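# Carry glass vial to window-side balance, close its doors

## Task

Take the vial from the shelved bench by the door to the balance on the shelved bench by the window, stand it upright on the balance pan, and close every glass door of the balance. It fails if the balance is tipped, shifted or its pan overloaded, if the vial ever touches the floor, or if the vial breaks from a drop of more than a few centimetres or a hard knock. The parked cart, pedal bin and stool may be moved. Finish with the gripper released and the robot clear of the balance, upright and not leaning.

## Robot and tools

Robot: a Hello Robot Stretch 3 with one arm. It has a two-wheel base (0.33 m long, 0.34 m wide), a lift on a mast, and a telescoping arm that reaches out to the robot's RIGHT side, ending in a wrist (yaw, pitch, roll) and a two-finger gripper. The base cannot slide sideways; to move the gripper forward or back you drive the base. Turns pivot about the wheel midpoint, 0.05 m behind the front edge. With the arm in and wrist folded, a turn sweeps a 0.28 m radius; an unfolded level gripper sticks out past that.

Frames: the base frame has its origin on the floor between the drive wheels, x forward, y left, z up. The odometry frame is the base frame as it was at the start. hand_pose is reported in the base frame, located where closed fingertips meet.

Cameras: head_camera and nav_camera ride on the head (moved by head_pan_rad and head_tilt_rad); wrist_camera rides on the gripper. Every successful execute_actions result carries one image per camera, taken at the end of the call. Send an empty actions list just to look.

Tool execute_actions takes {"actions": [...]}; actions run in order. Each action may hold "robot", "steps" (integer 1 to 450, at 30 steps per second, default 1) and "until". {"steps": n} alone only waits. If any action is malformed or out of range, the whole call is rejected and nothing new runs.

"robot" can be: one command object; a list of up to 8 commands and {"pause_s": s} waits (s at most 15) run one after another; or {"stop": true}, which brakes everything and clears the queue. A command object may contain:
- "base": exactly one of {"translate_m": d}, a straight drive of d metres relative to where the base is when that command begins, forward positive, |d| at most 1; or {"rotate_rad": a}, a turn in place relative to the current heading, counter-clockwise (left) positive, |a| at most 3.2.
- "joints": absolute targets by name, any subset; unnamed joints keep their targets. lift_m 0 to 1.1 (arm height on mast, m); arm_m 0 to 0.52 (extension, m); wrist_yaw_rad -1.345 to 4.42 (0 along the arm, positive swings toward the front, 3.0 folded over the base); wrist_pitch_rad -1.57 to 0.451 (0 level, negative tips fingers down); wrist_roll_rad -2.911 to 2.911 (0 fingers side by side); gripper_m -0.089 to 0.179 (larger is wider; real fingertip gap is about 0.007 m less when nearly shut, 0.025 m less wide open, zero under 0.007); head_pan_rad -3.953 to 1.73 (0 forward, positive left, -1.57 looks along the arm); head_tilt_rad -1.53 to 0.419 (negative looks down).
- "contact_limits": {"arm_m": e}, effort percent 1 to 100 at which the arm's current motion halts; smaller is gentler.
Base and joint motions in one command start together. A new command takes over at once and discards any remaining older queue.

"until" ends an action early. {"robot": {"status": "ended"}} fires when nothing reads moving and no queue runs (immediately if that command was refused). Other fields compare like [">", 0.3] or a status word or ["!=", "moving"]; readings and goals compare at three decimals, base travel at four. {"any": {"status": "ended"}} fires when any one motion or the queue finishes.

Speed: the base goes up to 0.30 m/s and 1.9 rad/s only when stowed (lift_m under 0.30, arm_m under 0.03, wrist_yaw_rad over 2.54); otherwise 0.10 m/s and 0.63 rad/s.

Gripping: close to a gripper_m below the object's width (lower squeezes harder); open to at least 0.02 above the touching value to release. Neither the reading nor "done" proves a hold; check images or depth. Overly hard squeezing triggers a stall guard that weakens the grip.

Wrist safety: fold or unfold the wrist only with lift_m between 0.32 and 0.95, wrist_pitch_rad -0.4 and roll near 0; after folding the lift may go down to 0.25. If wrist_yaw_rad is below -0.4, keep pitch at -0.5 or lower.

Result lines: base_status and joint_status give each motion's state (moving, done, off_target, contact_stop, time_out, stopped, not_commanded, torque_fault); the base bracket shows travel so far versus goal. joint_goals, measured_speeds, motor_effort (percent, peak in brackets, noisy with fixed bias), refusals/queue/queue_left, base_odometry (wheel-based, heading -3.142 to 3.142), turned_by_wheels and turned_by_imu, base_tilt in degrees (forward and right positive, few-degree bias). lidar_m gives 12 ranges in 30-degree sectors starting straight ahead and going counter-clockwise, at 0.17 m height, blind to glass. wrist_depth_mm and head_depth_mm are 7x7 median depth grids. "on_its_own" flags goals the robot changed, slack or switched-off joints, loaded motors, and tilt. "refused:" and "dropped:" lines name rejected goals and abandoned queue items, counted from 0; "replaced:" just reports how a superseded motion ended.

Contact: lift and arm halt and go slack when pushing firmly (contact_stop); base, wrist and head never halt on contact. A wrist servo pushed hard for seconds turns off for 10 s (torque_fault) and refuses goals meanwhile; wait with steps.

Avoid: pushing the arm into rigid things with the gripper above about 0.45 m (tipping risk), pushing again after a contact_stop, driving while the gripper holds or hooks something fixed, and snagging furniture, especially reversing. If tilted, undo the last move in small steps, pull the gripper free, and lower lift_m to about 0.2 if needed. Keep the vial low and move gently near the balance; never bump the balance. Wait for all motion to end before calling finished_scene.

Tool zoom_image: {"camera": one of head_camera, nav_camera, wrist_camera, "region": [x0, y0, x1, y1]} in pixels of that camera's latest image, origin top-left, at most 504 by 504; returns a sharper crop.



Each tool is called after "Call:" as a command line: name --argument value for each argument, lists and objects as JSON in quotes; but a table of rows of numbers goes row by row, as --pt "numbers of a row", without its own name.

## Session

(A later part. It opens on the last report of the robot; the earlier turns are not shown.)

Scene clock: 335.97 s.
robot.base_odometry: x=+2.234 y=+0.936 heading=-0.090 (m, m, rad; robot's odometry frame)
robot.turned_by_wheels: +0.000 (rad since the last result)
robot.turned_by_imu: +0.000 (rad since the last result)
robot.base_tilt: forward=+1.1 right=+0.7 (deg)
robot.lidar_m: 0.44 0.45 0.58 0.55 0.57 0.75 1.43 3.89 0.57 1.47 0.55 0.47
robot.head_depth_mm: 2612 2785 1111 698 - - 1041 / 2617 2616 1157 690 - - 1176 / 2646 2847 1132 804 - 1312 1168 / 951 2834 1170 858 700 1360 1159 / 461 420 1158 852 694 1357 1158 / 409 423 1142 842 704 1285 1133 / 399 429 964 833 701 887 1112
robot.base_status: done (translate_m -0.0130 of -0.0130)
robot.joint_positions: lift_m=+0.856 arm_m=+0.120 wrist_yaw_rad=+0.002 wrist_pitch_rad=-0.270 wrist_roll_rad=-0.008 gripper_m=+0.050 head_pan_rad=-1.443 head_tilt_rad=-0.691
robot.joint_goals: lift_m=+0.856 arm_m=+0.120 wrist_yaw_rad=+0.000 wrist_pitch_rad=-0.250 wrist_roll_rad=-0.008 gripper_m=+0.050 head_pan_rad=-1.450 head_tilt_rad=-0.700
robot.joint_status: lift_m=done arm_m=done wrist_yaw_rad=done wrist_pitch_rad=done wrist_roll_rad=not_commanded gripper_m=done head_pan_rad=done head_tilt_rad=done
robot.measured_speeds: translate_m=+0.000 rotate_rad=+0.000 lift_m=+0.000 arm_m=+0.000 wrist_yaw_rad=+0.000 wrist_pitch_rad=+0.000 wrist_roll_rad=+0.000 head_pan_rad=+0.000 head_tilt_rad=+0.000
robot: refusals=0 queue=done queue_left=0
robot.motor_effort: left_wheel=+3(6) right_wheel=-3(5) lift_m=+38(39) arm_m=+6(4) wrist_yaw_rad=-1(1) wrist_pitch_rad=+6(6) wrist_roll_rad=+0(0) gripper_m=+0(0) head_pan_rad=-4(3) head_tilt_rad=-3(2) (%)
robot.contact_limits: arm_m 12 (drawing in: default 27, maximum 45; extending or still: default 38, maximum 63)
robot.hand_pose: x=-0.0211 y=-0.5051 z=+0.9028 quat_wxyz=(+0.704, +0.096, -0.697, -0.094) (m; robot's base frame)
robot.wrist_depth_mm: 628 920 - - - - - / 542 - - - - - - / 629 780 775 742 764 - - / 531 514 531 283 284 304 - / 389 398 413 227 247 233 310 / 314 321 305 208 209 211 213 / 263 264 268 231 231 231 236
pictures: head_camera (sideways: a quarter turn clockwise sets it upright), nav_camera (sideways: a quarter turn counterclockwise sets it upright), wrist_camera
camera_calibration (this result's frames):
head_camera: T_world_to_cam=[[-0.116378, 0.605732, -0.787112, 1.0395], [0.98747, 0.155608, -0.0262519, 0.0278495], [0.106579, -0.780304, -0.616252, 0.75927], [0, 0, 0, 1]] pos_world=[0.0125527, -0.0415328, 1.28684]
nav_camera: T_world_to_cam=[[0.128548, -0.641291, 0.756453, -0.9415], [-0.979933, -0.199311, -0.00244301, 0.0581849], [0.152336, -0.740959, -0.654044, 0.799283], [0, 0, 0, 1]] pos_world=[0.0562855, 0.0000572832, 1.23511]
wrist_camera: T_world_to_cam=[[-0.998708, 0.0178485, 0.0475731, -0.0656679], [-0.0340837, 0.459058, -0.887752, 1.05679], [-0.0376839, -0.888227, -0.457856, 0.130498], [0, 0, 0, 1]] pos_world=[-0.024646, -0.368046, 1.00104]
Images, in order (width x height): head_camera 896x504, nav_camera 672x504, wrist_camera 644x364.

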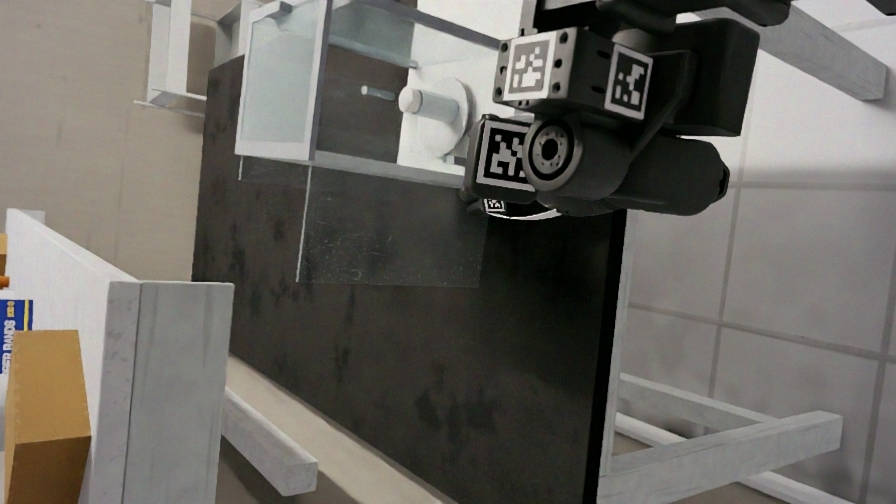

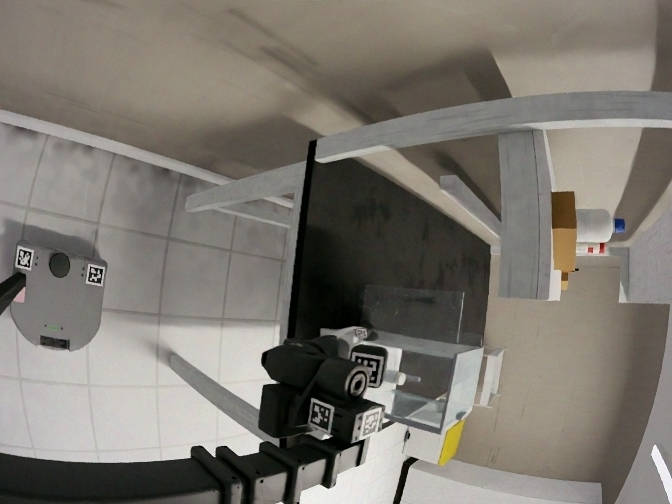

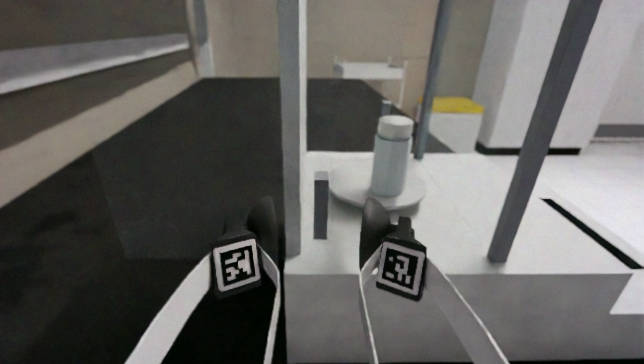

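Call:
execute_actions --actions '[{"robot": [{"joints": {"arm_m": 0.134}, "contact_limits": {"arm_m": 11}}], "steps": 450, "until": {"robot": {"status": "ended"}}}]'

Scene clock: 342.70 s.
robot.base_odometry: x=+2.234 y=+0.936 heading=-0.090 (m, m, rad; robot's odometry frame)
robot.turned_by_wheels: +0.000 (rad since the last result)
robot.turned_by_imu: +0.000 (rad since the last result)
robot.base_tilt: forward=+1.1 right=+0.6 (deg)
robot.lidar_m: 0.44 0.46 0.58 0.55 0.57 0.75 1.43 3.89 0.57 1.47 0.55 0.47
robot.head_depth_mm: 2602 2753 1101 724 - 1294 1022 / 2630 2624 1152 695 - 1318 1170 / 2675 2808 1129 773 - 1316 1169 / 960 1834 1173 863 701 1367 1163 / 463 420 1160 853 693 1359 1159 / 409 425 1142 840 708 1282 1132 / 399 429 961 832 703 886 1113
robot.base_status: done (translate_m -0.0130 of -0.0130)
robot.joint_positions: lift_m=+0.856 arm_m=+0.131 wrist_yaw_rad=+0.005 wrist_pitch_rad=-0.275 wrist_roll_rad=-0.008 gripper_m=+0.050 head_pan_rad=-1.443 head_tilt_rad=-0.691
robot.joint_goals: lift_m=+0.856 arm_m=+0.131 wrist_yaw_rad=+0.000 wrist_pitch_rad=-0.250 wrist_roll_rad=-0.008 gripper_m=+0.050 head_pan_rad=-1.450 head_tilt_rad=-0.700
robot.joint_status: lift_m=done arm_m=contact_stop wrist_yaw_rad=done wrist_pitch_rad=done wrist_roll_rad=not_commanded gripper_m=done head_pan_rad=done head_tilt_rad=done
robot.measured_speeds: translate_m=+0.000 rotate_rad=+0.000 lift_m=+0.000 arm_m=-0.002 wrist_yaw_rad=+0.000 wrist_pitch_rad=+0.000 wrist_roll_rad=+0.000 head_pan_rad=+0.000 head_tilt_rad=+0.000
robot: refusals=0 queue=dropped queue_left=0
robot.on_its_own: arm_m is slack since a contact_stop, until your next command for it
robot.motor_effort: left_wheel=+3(4) right_wheel=-3(3) lift_m=+37(38) arm_m=+3(11) wrist_yaw_rad=-4(5) wrist_pitch_rad=+7(8) wrist_roll_rad=+0(0) gripper_m=+0(0) head_pan_rad=-4(4) head_tilt_rad=-2(3) (%)
robot.contact_limits: arm_m 11 (drawing in: default 27, maximum 45; extending or still: default 38, maximum 63)
robot.hand_pose: x=-0.0202 y=-0.5163 z=+0.9018 quat_wxyz=(+0.704, +0.099, -0.697, -0.095) (m; robot's base frame)
robot.wrist_depth_mm: 613 901 - - - - - / 564 969 - - - - - / 617 770 790 704 665 - - / 530 511 535 282 282 299 - / 395 391 417 227 243 229 292 / 310 316 308 197 198 200 202 / 261 263 266 213 213 217 218
pictures: head_camera (sideways: a quarter turn clockwise sets it upright), nav_camera (sideways: a quarter turn counterclockwise sets it upright), wrist_camera
camera_calibration (this result's frames):
head_camera: T_world_to_cam=[[-0.116386, 0.605798, -0.787059, 1.03944], [0.98747, 0.15561, -0.0262495, 0.0278463], [0.106572, -0.780252, -0.616319, 0.759357], [0, 0, 0, 1]] pos_world=[0.0125525, -0.0415315, 1.28683]
nav_camera: T_world_to_cam=[[0.128556, -0.641355, 0.756397, -0.941428], [-0.979933, -0.199311, -0.00244921, 0.0581929], [0.152329, -0.740904, -0.654108, 0.799367], [0, 0, 0, 1]] pos_world=[0.0562848, 0.000062911, 1.23511]
wrist_camera: T_world_to_cam=[[-0.998765, 0.0140065, 0.0476663, -0.0666178], [-0.0357682, 0.463152, -0.885557, 1.06111], [-0.0344803, -0.886168, -0.462079, 0.125006], [0, 0, 0, 1]] pos_world=[-0.0242712, -0.379746, 1.00061]
Images, in order (width x height): head_camera 896x504, nav_camera 672x504, wrist_camera 644x364.

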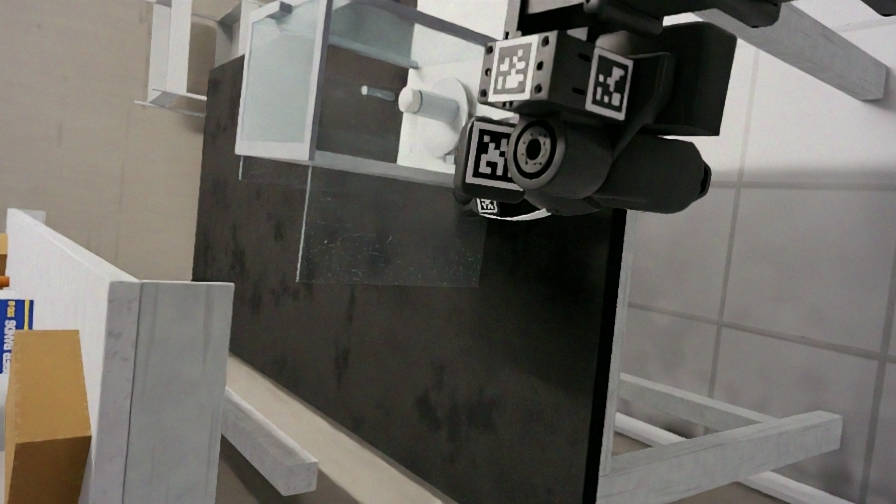

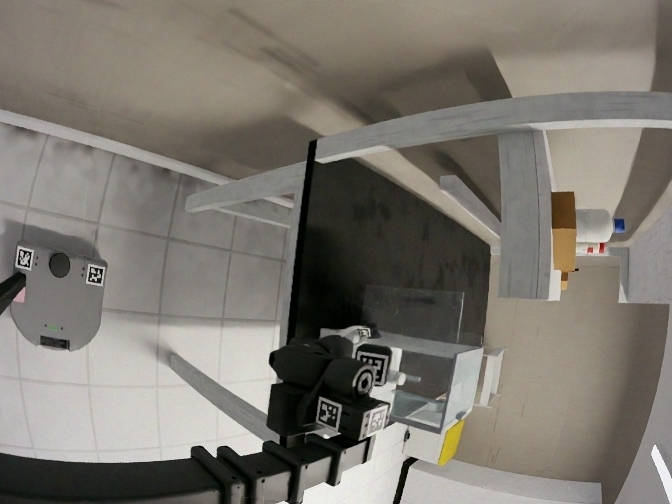

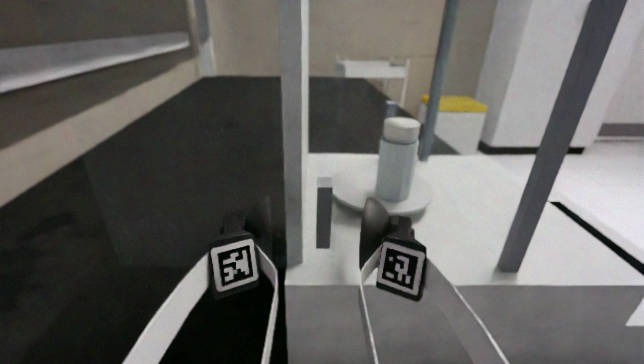

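Call:
execute_actions --actions '[{"robot": [{"joints": {"arm_m": 0.128}}, {"base": {"translate_m": -0.09}}], "steps": 450, "until": {"robot": {"status": "ended"}}}]'

Scene clock: 348.30 s.
robot.base_odometry: x=+2.144 y=+0.944 heading=-0.090 (m, m, rad; robot's odometry frame)
robot.turned_by_wheels: +0.000 (rad since the last result)
robot.turned_by_imu: +0.000 (rad since the last result)
robot.base_tilt: forward=+1.2 right=+0.6 (deg)
robot.lidar_m: 0.53 0.55 0.58 0.55 0.56 0.74 1.34 3.48 0.53 1.92 0.61 0.56
robot.head_depth_mm: 2593 2747 2853 789 - - 1188 / 2652 2660 1096 719 - 1305 1099 / 2618 2799 1131 684 - 1309 1172 / 2661 2794 1022 681 678 1356 1163 / 1223 1777 1155 848 712 1354 1156 / 613 1456 1137 841 710 1342 1150 / 439 434 1126 833 704 1241 1102
robot.base_status: done (translate_m -0.0900 of -0.0900)
robot.joint_positions: lift_m=+0.856 arm_m=+0.128 wrist_yaw_rad=+0.012 wrist_pitch_rad=-0.271 wrist_roll_rad=-0.008 gripper_m=+0.050 head_pan_rad=-1.443 head_tilt_rad=-0.691
robot.joint_goals: lift_m=+0.856 arm_m=+0.128 wrist_yaw_rad=+0.000 wrist_pitch_rad=-0.250 wrist_roll_rad=-0.008 gripper_m=+0.050 head_pan_rad=-1.450 head_tilt_rad=-0.700
robot.joint_status: lift_m=done arm_m=done wrist_yaw_rad=done wrist_pitch_rad=done wrist_roll_rad=not_commanded gripper_m=done head_pan_rad=done head_tilt_rad=done
robot.measured_speeds: translate_m=+0.000 rotate_rad=+0.000 lift_m=+0.000 arm_m=+0.000 wrist_yaw_rad=+0.000 wrist_pitch_rad=+0.000 wrist_roll_rad=+0.000 head_pan_rad=+0.000 head_tilt_rad=+0.000
robot: refusals=0 queue=done queue_left=0
robot.motor_effort: left_wheel=+6(7) right_wheel=-6(7) lift_m=+37(37) arm_m=-4(5) wrist_yaw_rad=-9(10) wrist_pitch_rad=+6(7) wrist_roll_rad=+0(0) gripper_m=+3(1) head_pan_rad=-4(3) head_tilt_rad=-3(3) (%)
robot.hand_pose: x=-0.0185 y=-0.5136 z=+0.9026 quat_wxyz=(+0.704, +0.101, -0.697, -0.091) (m; robot's base frame)
robot.wrist_depth_mm: 711 165 - - - - - / 690 180 - - - - - / 704 197 305 676 - - - / 510 218 269 282 316 - - / 393 356 241 229 241 304 - / 314 305 197 198 202 209 - / 261 265 213 215 215 219 226
pictures: head_camera (sideways: a quarter turn clockwise sets it upright), nav_camera (sideways: a quarter turn counterclockwise sets it upright), wrist_camera
camera_calibration (this result's frames):
head_camera: T_world_to_cam=[[-0.116386, 0.605798, -0.787059, 1.03944], [0.98747, 0.15561, -0.0262495, 0.0278463], [0.106572, -0.780252, -0.616318, 0.759357], [0, 0, 0, 1]] pos_world=[0.0125525, -0.0415315, 1.28683]
nav_camera: T_world_to_cam=[[0.128556, -0.641355, 0.756397, -0.941428], [-0.979933, -0.199311, -0.0024492, 0.0581929], [0.152329, -0.740904, -0.654108, 0.799367], [0, 0, 0, 1]] pos_world=[0.0562848, 0.0000629031, 1.23511]
wrist_camera: T_world_to_cam=[[-0.99884, 0.00725339, 0.0475973, -0.0684376], [-0.0389327, 0.459932, -0.8871, 1.06033], [-0.028326, -0.887925, -0.459116, 0.124337], [0, 0, 0, 1]] pos_world=[-0.023555, -0.376779, 1.00096]
Images, in order (width x height): head_camera 896x504, nav_camera 672x504, wrist_camera 644x364.

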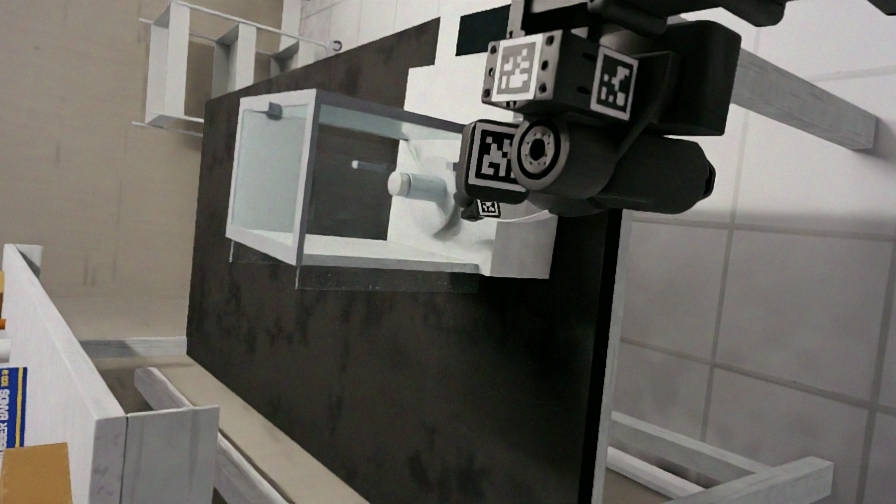

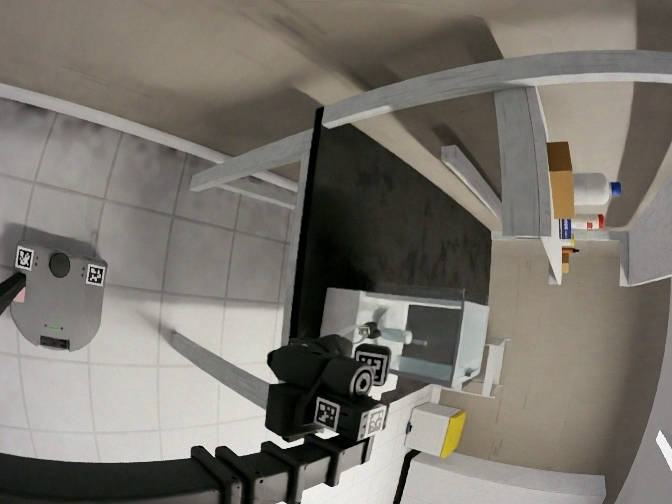

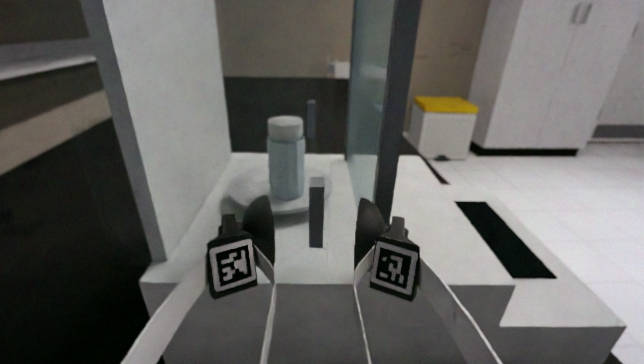

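Call:
execute_actions --actions '[{"robot": [{"joints": {"arm_m": 0.123}}, {"base": {"translate_m": -0.036}}], "steps": 450, "until": {"robot": {"status": "ended"}}}]'

Scene clock: 354.80 s.
robot.base_odometry: x=+2.108 y=+0.947 heading=-0.090 (m, m, rad; robot's odometry frame)
robot.turned_by_wheels: +0.000 (rad since the last result)
robot.turned_by_imu: +0.000 (rad since the last result)
robot.base_tilt: forward=+1.0 right=+0.6 (deg)
robot.lidar_m: 0.57 0.58 0.58 0.55 0.56 0.74 1.30 3.45 0.52 1.91 0.63 0.60
robot.head_depth_mm: 2611 2795 2829 1943 - - 1185 / 2628 2634 1147 760 - 908 1113 / 2668 2823 1082 713 - 1306 1149 / 2677 2822 1016 679 675 1363 1159 / 2177 1797 1101 818 694 1358 1158 / 794 1544 1141 842 707 1344 1151 / 484 958 1125 830 721 1277 1120
robot.base_status: done (translate_m -0.0360 of -0.0360)
robot.joint_positions: lift_m=+0.856 arm_m=+0.123 wrist_yaw_rad=+0.005 wrist_pitch_rad=-0.271 wrist_roll_rad=-0.008 gripper_m=+0.050 head_pan_rad=-1.443 head_tilt_rad=-0.691
robot.joint_goals: lift_m=+0.856 arm_m=+0.123 wrist_yaw_rad=+0.000 wrist_pitch_rad=-0.250 wrist_roll_rad=-0.008 gripper_m=+0.050 head_pan_rad=-1.450 head_tilt_rad=-0.700
robot.joint_status: lift_m=done arm_m=done wrist_yaw_rad=done wrist_pitch_rad=done wrist_roll_rad=not_commanded gripper_m=done head_pan_rad=done head_tilt_rad=done
robot.measured_speeds: translate_m=+0.000 rotate_rad=+0.000 lift_m=+0.000 arm_m=+0.000 wrist_yaw_rad=+0.000 wrist_pitch_rad=+0.000 wrist_roll_rad=+0.000 head_pan_rad=+0.000 head_tilt_rad=+0.000
robot: refusals=0 queue=done queue_left=0
robot.motor_effort: left_wheel=+4(6) right_wheel=-4(6) lift_m=+37(37) arm_m=-5(6) wrist_yaw_rad=-3(10) wrist_pitch_rad=+6(6) wrist_roll_rad=+0(0) gripper_m=-2(3) head_pan_rad=-4(4) head_tilt_rad=-3(2) (%)
robot.hand_pose: x=-0.0204 y=-0.5088 z=+0.9028 quat_wxyz=(+0.704, +0.098, -0.697, -0.094) (m; robot's base frame)
robot.wrist_depth_mm: 165 238 - - - - - / 172 238 - - - - - / 182 238 665 739 - - - / 480 239 261 294 384 - - / 387 219 244 216 289 - - / 311 197 203 202 209 246 - / 261 219 218 220 225 226 -
pictures: head_camera (sideways: a quarter turn clockwise sets it upright), nav_camera (sideways: a quarter turn counterclockwise sets it upright), wrist_camera
camera_calibration (this result's frames):
head_camera: T_world_to_cam=[[-0.116387, 0.605798, -0.787059, 1.03944], [0.98747, 0.15561, -0.0262495, 0.0278463], [0.106572, -0.780252, -0.616318, 0.759357], [0, 0, 0, 1]] pos_world=[0.0125525, -0.0415315, 1.28683]
nav_camera: T_world_to_cam=[[0.128556, -0.641355, 0.756397, -0.941428], [-0.979933, -0.199311, -0.00244919, 0.0581929], [0.152329, -0.740904, -0.654108, 0.799367], [0, 0, 0, 1]] pos_world=[0.0562848, 0.0000629052, 1.23511]
wrist_camera: T_world_to_cam=[[-0.998754, 0.0150465, 0.0475853, -0.066368], [-0.0353634, 0.459438, -0.887506, 1.05842], [-0.0352164, -0.888083, -0.458333, 0.127716], [0, 0, 0, 1]] pos_world=[-0.0243582, -0.371857, 1.00105]
Images, in order (width x height): head_camera 896x504, nav_camera 672x504, wrist_camera 644x364.

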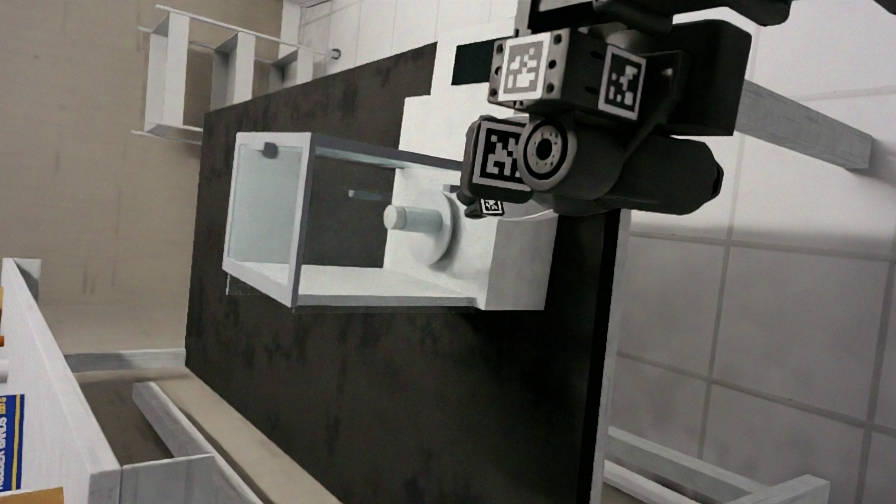

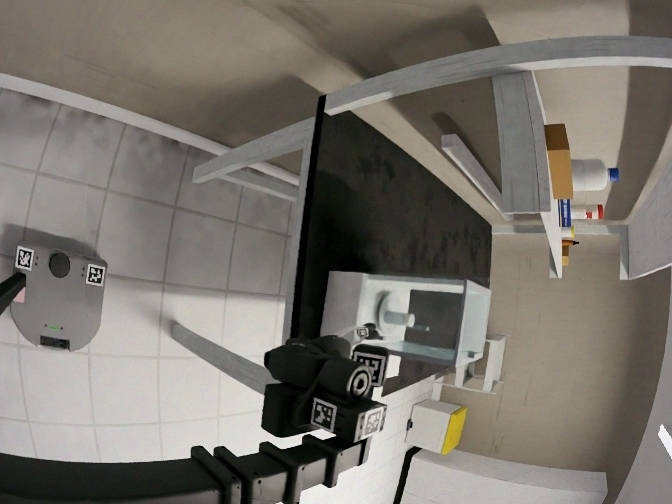

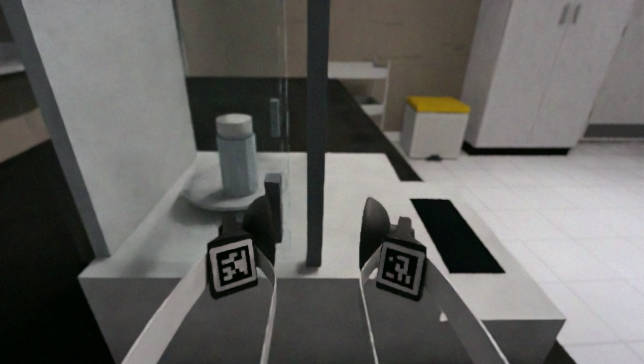

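Call:
execute_actions --actions '[{"robot": [{"base": {"translate_m": -0.012}}], "steps": 450, "until": {"robot": {"status": "ended"}}}]'

Scene clock: 357.33 s.
robot.base_odometry: x=+2.096 y=+0.948 heading=-0.090 (m, m, rad; robot's odometry frame)
robot.turned_by_wheels: +0.000 (rad since the last result)
robot.turned_by_imu: +0.000 (rad since the last result)
robot.base_tilt: forward=+1.0 right=+0.5 (deg)
robot.lidar_m: 0.58 0.59 0.57 0.55 0.56 0.74 1.29 3.47 0.52 0.53 0.64 0.61
robot.head_depth_mm: 2598 2791 2878 2079 - - 1187 / 2649 2647 1210 761 - 887 1139 / 2672 2822 1077 737 - 1309 1146 / 2680 2849 1069 676 677 1373 1160 / 2230 1799 1044 786 694 1351 1156 / 809 1539 1141 841 708 1342 1153 / 583 1185 1124 833 721 1277 1118
robot.base_status: done (translate_m -0.0120 of -0.0120)
robot.joint_positions: lift_m=+0.856 arm_m=+0.123 wrist_yaw_rad=+0.005 wrist_pitch_rad=-0.271 wrist_roll_rad=-0.008 gripper_m=+0.050 head_pan_rad=-1.443 head_tilt_rad=-0.691
robot.joint_goals: lift_m=+0.856 arm_m=+0.123 wrist_yaw_rad=+0.000 wrist_pitch_rad=-0.250 wrist_roll_rad=-0.008 gripper_m=+0.050 head_pan_rad=-1.450 head_tilt_rad=-0.700
robot.joint_status: lift_m=done arm_m=done wrist_yaw_rad=done wrist_pitch_rad=done wrist_roll_rad=not_commanded gripper_m=done head_pan_rad=done head_tilt_rad=done
robot.measured_speeds: translate_m=+0.000 rotate_rad=+0.000 lift_m=+0.000 arm_m=+0.000 wrist_yaw_rad=+0.000 wrist_pitch_rad=+0.000 wrist_roll_rad=+0.000 head_pan_rad=+0.000 head_tilt_rad=+0.000
robot: refusals=0 queue=done queue_left=0
robot.motor_effort: left_wheel=+4(6) right_wheel=-3(7) lift_m=+36(37) arm_m=-5(5) wrist_yaw_rad=-3(3) wrist_pitch_rad=+6(6) wrist_roll_rad=+0(0) gripper_m=+0(1) head_pan_rad=-4(4) head_tilt_rad=-3(2) (%)
robot.hand_pose: x=-0.0204 y=-0.5088 z=+0.9028 quat_wxyz=(+0.704, +0.098, -0.697, -0.094) (m; robot's base frame)
robot.wrist_depth_mm: 182 257 - - - - - / 182 258 - - - - - / 188 260 711 823 - - - / 199 260 262 312 549 - - / 364 226 246 226 300 - - / 291 199 202 204 208 255 - / 259 219 217 221 223 227 -
pictures: head_camera (sideways: a quarter turn clockwise sets it upright), nav_camera (sideways: a quarter turn counterclockwise sets it upright), wrist_camera
camera_calibration (this result's frames):
head_camera: T_world_to_cam=[[-0.116387, 0.605798, -0.787059, 1.03944], [0.98747, 0.15561, -0.0262495, 0.0278463], [0.106572, -0.780252, -0.616318, 0.759357], [0, 0, 0, 1]] pos_world=[0.0125525, -0.0415315, 1.28683]
nav_camera: T_world_to_cam=[[0.128556, -0.641355, 0.756397, -0.941428], [-0.979933, -0.199311, -0.00244919, 0.0581929], [0.152329, -0.740904, -0.654108, 0.799367], [0, 0, 0, 1]] pos_world=[0.0562848, 0.0000629052, 1.23511]
wrist_camera: T_world_to_cam=[[-0.998754, 0.0150483, 0.0475851, -0.0663673], [-0.0353623, 0.459438, -0.887506, 1.05842], [-0.0352178, -0.888082, -0.458333, 0.127716], [0, 0, 0, 1]] pos_world=[-0.0243584, -0.371857, 1.00105]
Images, in order (width x height): head_camera 896x504, nav_camera 672x504, wrist_camera 644x364.

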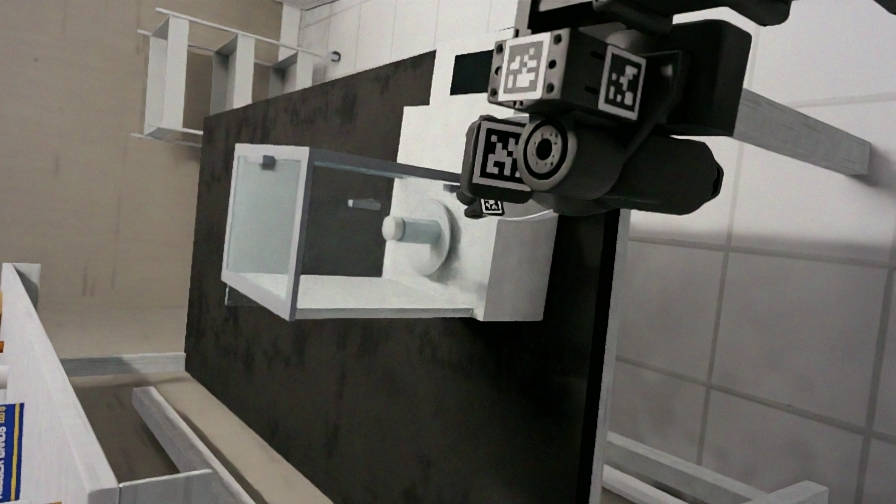

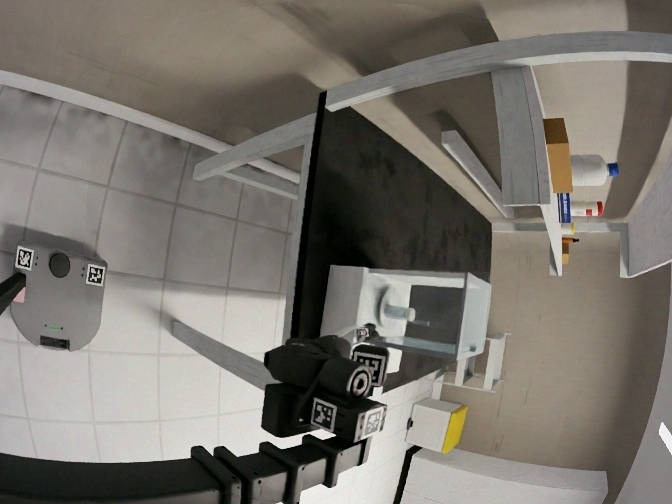

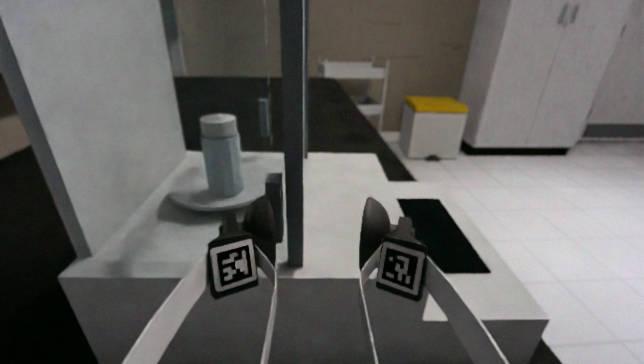

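Call:
execute_actions --actions '[{"robot": [{"base": {"translate_m": -0.005}}], "steps": 450, "until": {"robot": {"status": "ended"}}}]'

Scene clock: 359.77 s.
robot.base_odometry: x=+2.091 y=+0.949 heading=-0.090 (m, m, rad; robot's odometry frame)
robot.turned_by_wheels: +0.000 (rad since the last result)
robot.turned_by_imu: +0.000 (rad since the last result)
robot.base_tilt: forward=+1.0 right=+0.6 (deg)
robot.lidar_m: 0.59 0.60 0.57 0.54 0.56 0.74 1.29 3.45 0.52 0.52 0.64 0.62
robot.head_depth_mm: 2606 2797 2870 2082 - - 1189 / 2633 2648 1215 777 - 881 1133 / 2645 2813 1075 736 - 1313 1120 / 2686 2864 1069 676 678 1361 1168 / 2263 1803 1002 761 693 1354 1154 / 1058 1552 1140 838 707 1344 1152 / 593 1209 1124 834 722 1272 1123
robot.base_status: done (translate_m -0.0050 of -0.0050)
robot.joint_positions: lift_m=+0.856 arm_m=+0.123 wrist_yaw_rad=+0.007 wrist_pitch_rad=-0.271 wrist_roll_rad=-0.008 gripper_m=+0.050 head_pan_rad=-1.443 head_tilt_rad=-0.691
robot.joint_goals: lift_m=+0.856 arm_m=+0.123 wrist_yaw_rad=+0.000 wrist_pitch_rad=-0.250 wrist_roll_rad=-0.008 gripper_m=+0.050 head_pan_rad=-1.450 head_tilt_rad=-0.700
robot.joint_status: lift_m=done arm_m=done wrist_yaw_rad=done wrist_pitch_rad=done wrist_roll_rad=not_commanded gripper_m=done head_pan_rad=done head_tilt_rad=done
robot.measured_speeds: translate_m=+0.000 rotate_rad=+0.000 lift_m=+0.000 arm_m=+0.000 wrist_yaw_rad=+0.000 wrist_pitch_rad=+0.000 wrist_roll_rad=+0.000 head_pan_rad=+0.000 head_tilt_rad=+0.000
robot: refusals=0 queue=done queue_left=0
robot.motor_effort: left_wheel=+5(6) right_wheel=-4(6) lift_m=+35(37) arm_m=-5(5) wrist_yaw_rad=-4(6) wrist_pitch_rad=+6(6) wrist_roll_rad=+0(0) gripper_m=-1(2) head_pan_rad=-5(5) head_tilt_rad=-2(3) (%)
robot.hand_pose: x=-0.0199 y=-0.5088 z=+0.9028 quat_wxyz=(+0.704, +0.098, -0.697, -0.093) (m; robot's base frame)
robot.wrist_depth_mm: 187 263 - - - - - / 187 264 - - - - - / 191 267 715 741 - - - / 205 261 253 294 537 - - / 352 228 243 225 310 - - / 290 199 202 202 208 260 - / 253 218 219 221 223 225 -
pictures: head_camera (sideways: a quarter turn clockwise sets it upright), nav_camera (sideways: a quarter turn counterclockwise sets it upright), wrist_camera
camera_calibration (this result's frames):
head_camera: T_world_to_cam=[[-0.116387, 0.605798, -0.787059, 1.03944], [0.98747, 0.15561, -0.0262495, 0.0278463], [0.106573, -0.780252, -0.616318, 0.759357], [0, 0, 0, 1]] pos_world=[0.0125525, -0.0415315, 1.28683]
nav_camera: T_world_to_cam=[[0.128557, -0.641355, 0.756397, -0.941428], [-0.979933, -0.199311, -0.0024492, 0.0581929], [0.152329, -0.740904, -0.654108, 0.799367], [0, 0, 0, 1]] pos_world=[0.0562848, 0.0000629211, 1.23511]
wrist_camera: T_world_to_cam=[[-0.998785, 0.0128136, 0.0475868, -0.0669693], [-0.0363918, 0.459357, -0.887506, 1.05838], [-0.0332315, -0.888159, -0.458333, 0.127738], [0, 0, 0, 1]] pos_world=[-0.0241268, -0.371863, 1.00105]
Images, in order (width x height): head_camera 896x504, nav_camera 672x504, wrist_camera 644x364.

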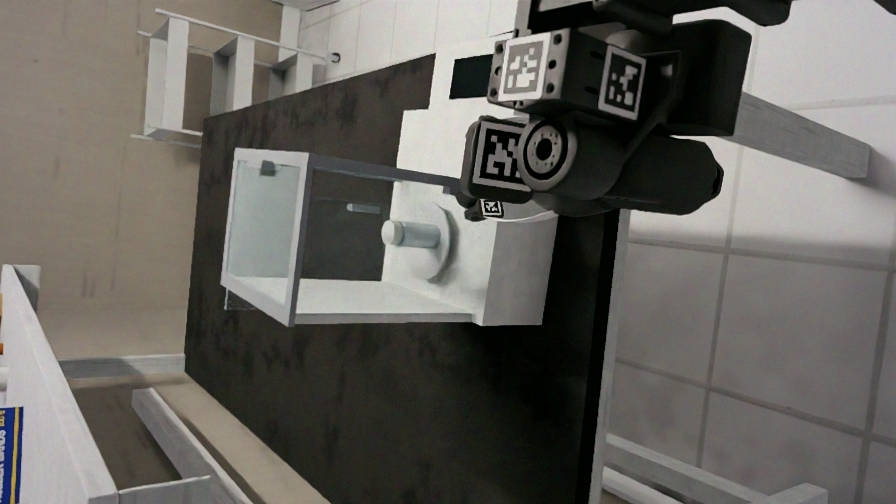

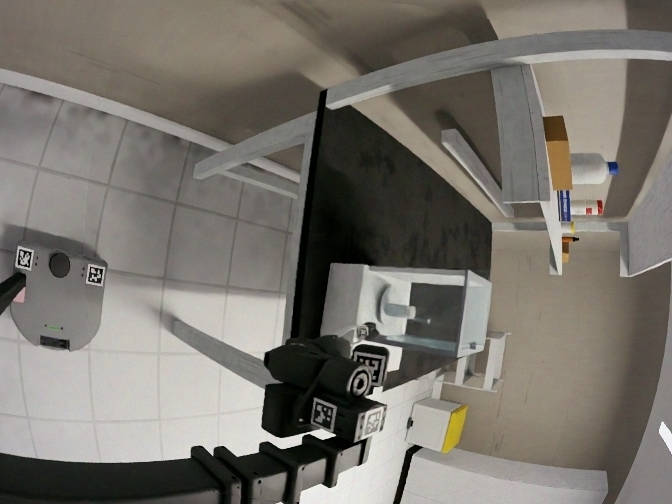

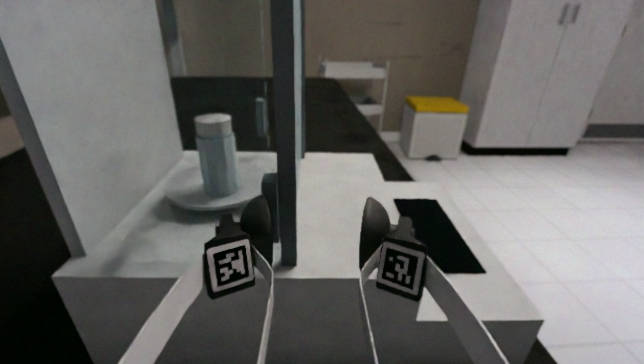

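Call:
execute_actions --actions '[{"robot": {"base": {"translate_m": 0.01}}, "steps": 450, "until": {"robot": {"status": "ended"}}}, {"robot": {"joints": {"arm_m": 0.0}}, "steps": 450, "until": {"robot": {"arm_m": ["<", 0.08]}}}, {"robot": {"joints": {"lift_m": 1.1}}, "steps": 450, "until": {"robot": {"arm_m": ["<", 0.03]}}}, {"robot": [{"base": {"rotate_rad": -0.876}}, {"base": {"translate_m": 0.156}}, {"base": {"rotate_rad": 0.876}}], "steps": 450, "until": {"robot": {"status": "ended"}}}]'

Scene clock: 394.30 s.
robot.base_odometry: x=+2.190 y=+0.819 heading=-0.090 (m, m, rad; robot's odometry frame)
robot.turned_by_wheels: +0.000 (rad since the last result)
robot.turned_by_imu: +0.000 (rad since the last result)
robot.base_tilt: forward=+1.1 right=+0.6 (deg)
robot.lidar_m: 0.48 0.49 0.65 0.67 0.69 0.91 1.40 3.81 0.45 1.69 0.48 0.48
robot.head_depth_mm: - - - - - 572 775 / 2437 - - - - 571 1185 / 2547 2769 1179 679 560 579 1172 / 2558 2759 1173 860 658 589 1165 / 666 1692 1162 849 672 588 1159 / 515 322 1082 838 667 597 1155 / 355 312 1023 831 662 592 1050
robot.base_status: done (rotate_rad +0.8758 of +0.8760)
robot.joint_positions: lift_m=+1.100 arm_m=+0.000 wrist_yaw_rad=+0.002 wrist_pitch_rad=-0.270 wrist_roll_rad=-0.008 gripper_m=+0.050 head_pan_rad=-1.443 head_tilt_rad=-0.691
robot.joint_goals: lift_m=+1.100 arm_m=+0.000 wrist_yaw_rad=+0.000 wrist_pitch_rad=-0.250 wrist_roll_rad=-0.008 gripper_m=+0.050 head_pan_rad=-1.450 head_tilt_rad=-0.700
robot.joint_status: lift_m=done arm_m=done wrist_yaw_rad=done wrist_pitch_rad=done wrist_roll_rad=not_commanded gripper_m=done head_pan_rad=done head_tilt_rad=done
robot.measured_speeds: translate_m=+0.000 rotate_rad=+0.000 lift_m=+0.000 arm_m=+0.000 wrist_yaw_rad=+0.000 wrist_pitch_rad=+0.000 wrist_roll_rad=+0.000 head_pan_rad=+0.000 head_tilt_rad=+0.000
robot: refusals=0 queue=done queue_left=0
robot.motor_effort: left_wheel=-4(9) right_wheel=+3(6) lift_m=+38(40) arm_m=-5(2) wrist_yaw_rad=-2(5) wrist_pitch_rad=+6(6) wrist_roll_rad=+0(0) gripper_m=+0(2) head_pan_rad=-4(4) head_tilt_rad=-3(4) (%)
robot.hand_pose: x=-0.0211 y=-0.3859 z=+1.1469 quat_wxyz=(+0.704, +0.096, -0.697, -0.094) (m; robot's base frame)
robot.wrist_depth_mm: 358 535 - - - - - / 199 892 - - - - - / 696 982 - - - - - / 626 972 - - - - - / 565 830 865 857 - - - / 635 661 603 670 490 - - / 551 538 525 422 436 - -
pictures: head_camera (sideways: a quarter turn clockwise sets it upright), nav_camera (sideways: a quarter turn counterclockwise sets it upright), wrist_camera
camera_calibration (this result's frames):
head_camera: T_world_to_cam=[[-0.116326, 0.605824, -0.787048, 1.03942], [0.987486, 0.155508, -0.026249, 0.0278455], [0.10649, -0.780252, -0.616333, 0.759376], [0, 0, 0, 1]] pos_world=[0.0125482, -0.0415319, 1.28683]
nav_camera: T_world_to_cam=[[0.128492, -0.641382, 0.756386, -0.941412], [-0.979954, -0.19921, -0.00245051, 0.0581947], [0.152251, -0.740908, -0.654121, 0.799385], [0, 0, 0, 1]] pos_world=[0.0562847, 0.0000589086, 1.23511]
wrist_camera: T_world_to_cam=[[-0.99871, 0.017793, 0.0475675, -0.0794047], [-0.034115, 0.458801, -0.887884, 1.21882], [-0.0376221, -0.888361, -0.457602, 0.347761], [0, 0, 0, 1]] pos_world=[-0.0246389, -0.248845, 1.24508]
Images, in order (width x height): head_camera 896x504, nav_camera 672x504, wrist_camera 644x364.

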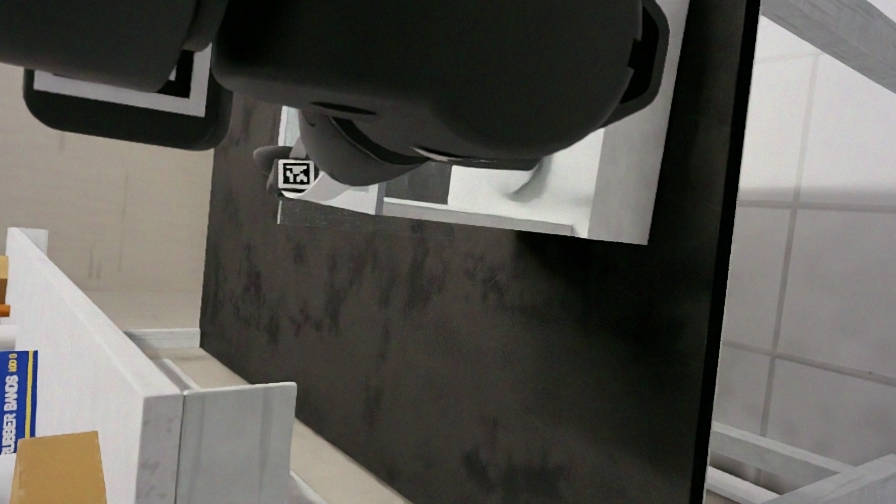

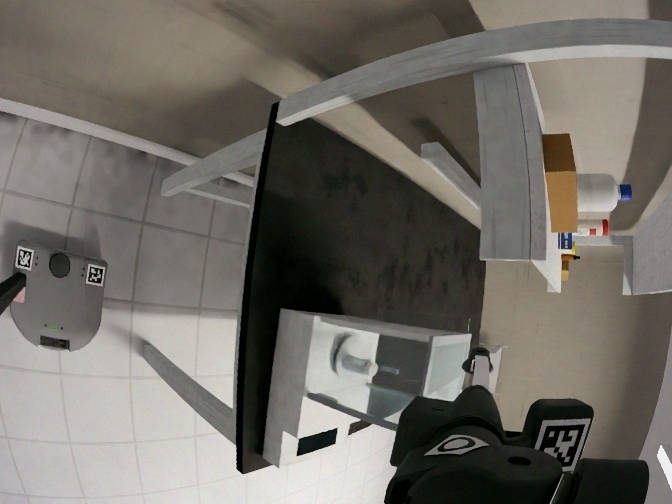

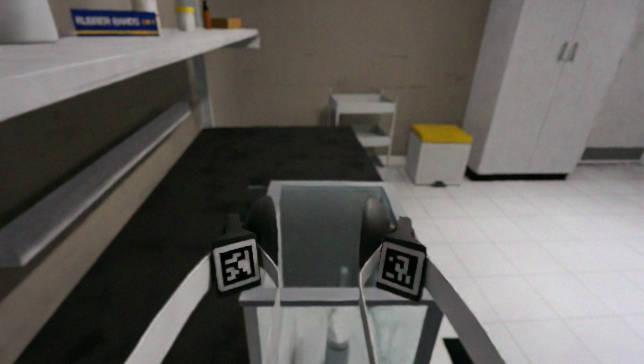

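Call:
execute_actions --actions '[{"robot": {"joints": {"arm_m": 0.51, "head_tilt_rad": -0.5}}, "steps": 450, "until": {"robot": {"arm_m": [">", 0.44]}}}, {"robot": {"joints": {"wrist_pitch_rad": -1.57}}, "steps": 450, "until": {"robot": {"status": "ended"}}}]'

Scene clock: 404.73 s.
robot.base_odometry: x=+2.190 y=+0.819 heading=-0.090 (m, m, rad; robot's odometry frame)
robot.turned_by_wheels: +0.000 (rad since the last result)
robot.turned_by_imu: +0.000 (rad since the last result)
robot.base_tilt: forward=+0.9 right=+0.6 (deg)
robot.lidar_m: 0.48 0.50 0.65 0.67 0.69 0.91 1.39 3.84 0.45 1.69 0.48 0.48
robot.head_depth_mm: 2491 2747 2820 2517 645 526 517 / 2523 - 2798 1140 647 539 524 / 2534 2758 2916 1069 684 534 532 / 2565 2744 2913 1167 799 608 530 / 2010 840 1757 1152 824 642 540 / 1249 744 340 1071 816 637 538 / 539 397 333 1013 807 631 536
robot.base_status: done (rotate_rad +0.8758 of +0.8760)
robot.joint_positions: lift_m=+1.100 arm_m=+0.510 wrist_yaw_rad=+0.002 wrist_pitch_rad=-1.564 wrist_roll_rad=-0.008 gripper_m=+0.050 head_pan_rad=-1.443 head_tilt_rad=-0.507
robot.joint_goals: lift_m=+1.100 arm_m=+0.510 wrist_yaw_rad=+0.000 wrist_pitch_rad=-1.570 wrist_roll_rad=-0.008 gripper_m=+0.050 head_pan_rad=-1.450 head_tilt_rad=-0.500
robot.joint_status: lift_m=done arm_m=done wrist_yaw_rad=done wrist_pitch_rad=done wrist_roll_rad=not_commanded gripper_m=done head_pan_rad=done head_tilt_rad=done
robot.measured_speeds: translate_m=+0.000 rotate_rad=+0.000 lift_m=+0.000 arm_m=+0.000 wrist_yaw_rad=+0.000 wrist_pitch_rad=+0.000 wrist_roll_rad=+0.000 head_pan_rad=+0.000 head_tilt_rad=+0.000
robot: refusals=0 queue=done queue_left=0
robot.motor_effort: left_wheel=-4(4) right_wheel=+3(3) lift_m=+38(38) arm_m=+6(8) wrist_yaw_rad=-1(1) wrist_pitch_rad=-2(5) wrist_roll_rad=+0(0) gripper_m=+0(0) head_pan_rad=-4(4) head_tilt_rad=+3(13) (%)
robot.hand_pose: x=-0.0217 y=-0.6322 z=+0.9820 quat_wxyz=(+0.504, +0.501, -0.499, -0.496) (m; robot's base frame)
robot.wrist_depth_mm: 344 351 349 351 349 353 - / 355 359 363 356 363 364 - / 368 367 372 378 370 375 - / 382 382 383 382 384 388 - / 394 399 388 292 294 303 - / 404 407 259 301 307 350 - / 427 423 200 300 317 161 -
pictures: head_camera (sideways: a quarter turn clockwise sets it upright), nav_camera (sideways: a quarter turn counterclockwise sets it upright), wrist_camera
camera_calibration (this result's frames):
head_camera: T_world_to_cam=[[-0.0966578, 0.452652, -0.886433, 1.16889], [0.988162, 0.150246, -0.0310283, 0.0340703], [0.119138, -0.878938, -0.461816, 0.558265], [0, 0, 0, 1]] pos_world=[0.0128049, -0.0435393, 1.29501]
nav_camera: T_world_to_cam=[[0.109458, -0.493159, 0.863026, -1.08032], [-0.980057, -0.198415, 0.0109214, 0.0407857], [0.165851, -0.84701, -0.505042, 0.605356], [0, 0, 0, 1]] pos_world=[0.0578237, -0.0119361, 1.23763]
wrist_camera: T_world_to_cam=[[-0.998623, -0.0412123, 0.0324598, -0.090254], [-0.0339489, 0.979401, 0.199053, 0.447074], [-0.0399945, 0.197677, -0.979451, 1.2525], [0, 0, 0, 1]] pos_world=[-0.0248588, -0.689175, 1.1407]
Images, in order (width x height): head_camera 896x504, nav_camera 672x504, wrist_camera 644x364.

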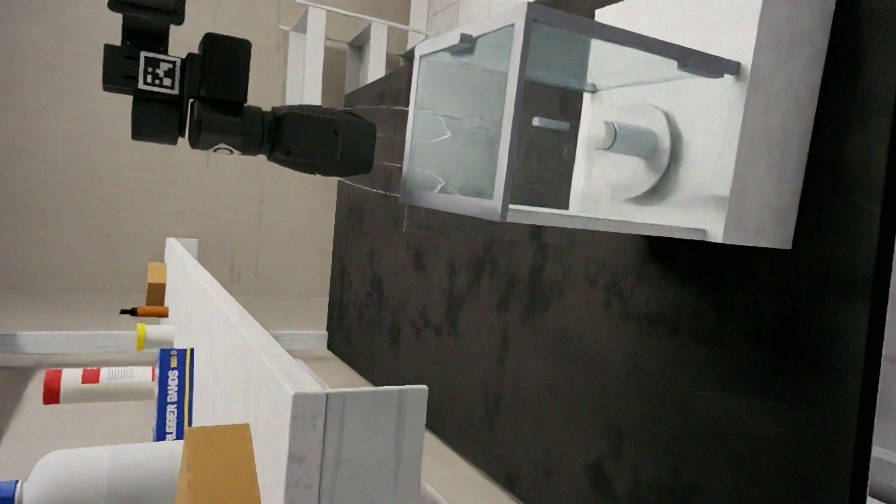

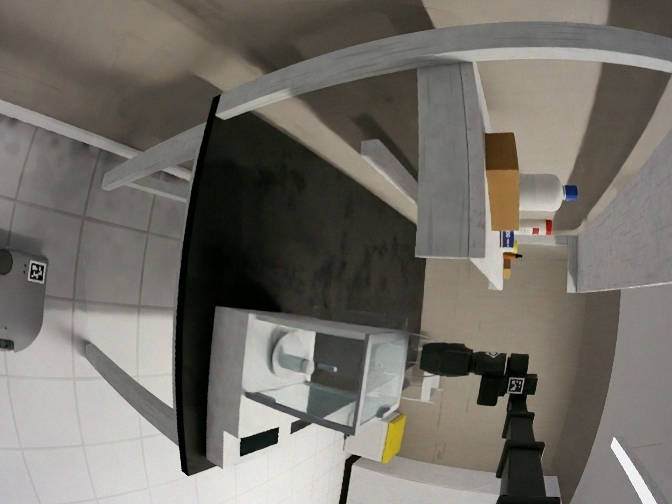

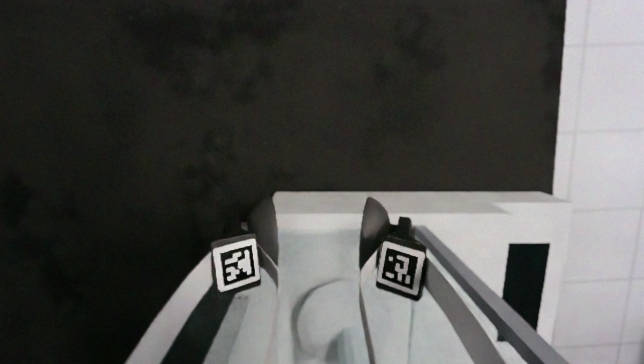

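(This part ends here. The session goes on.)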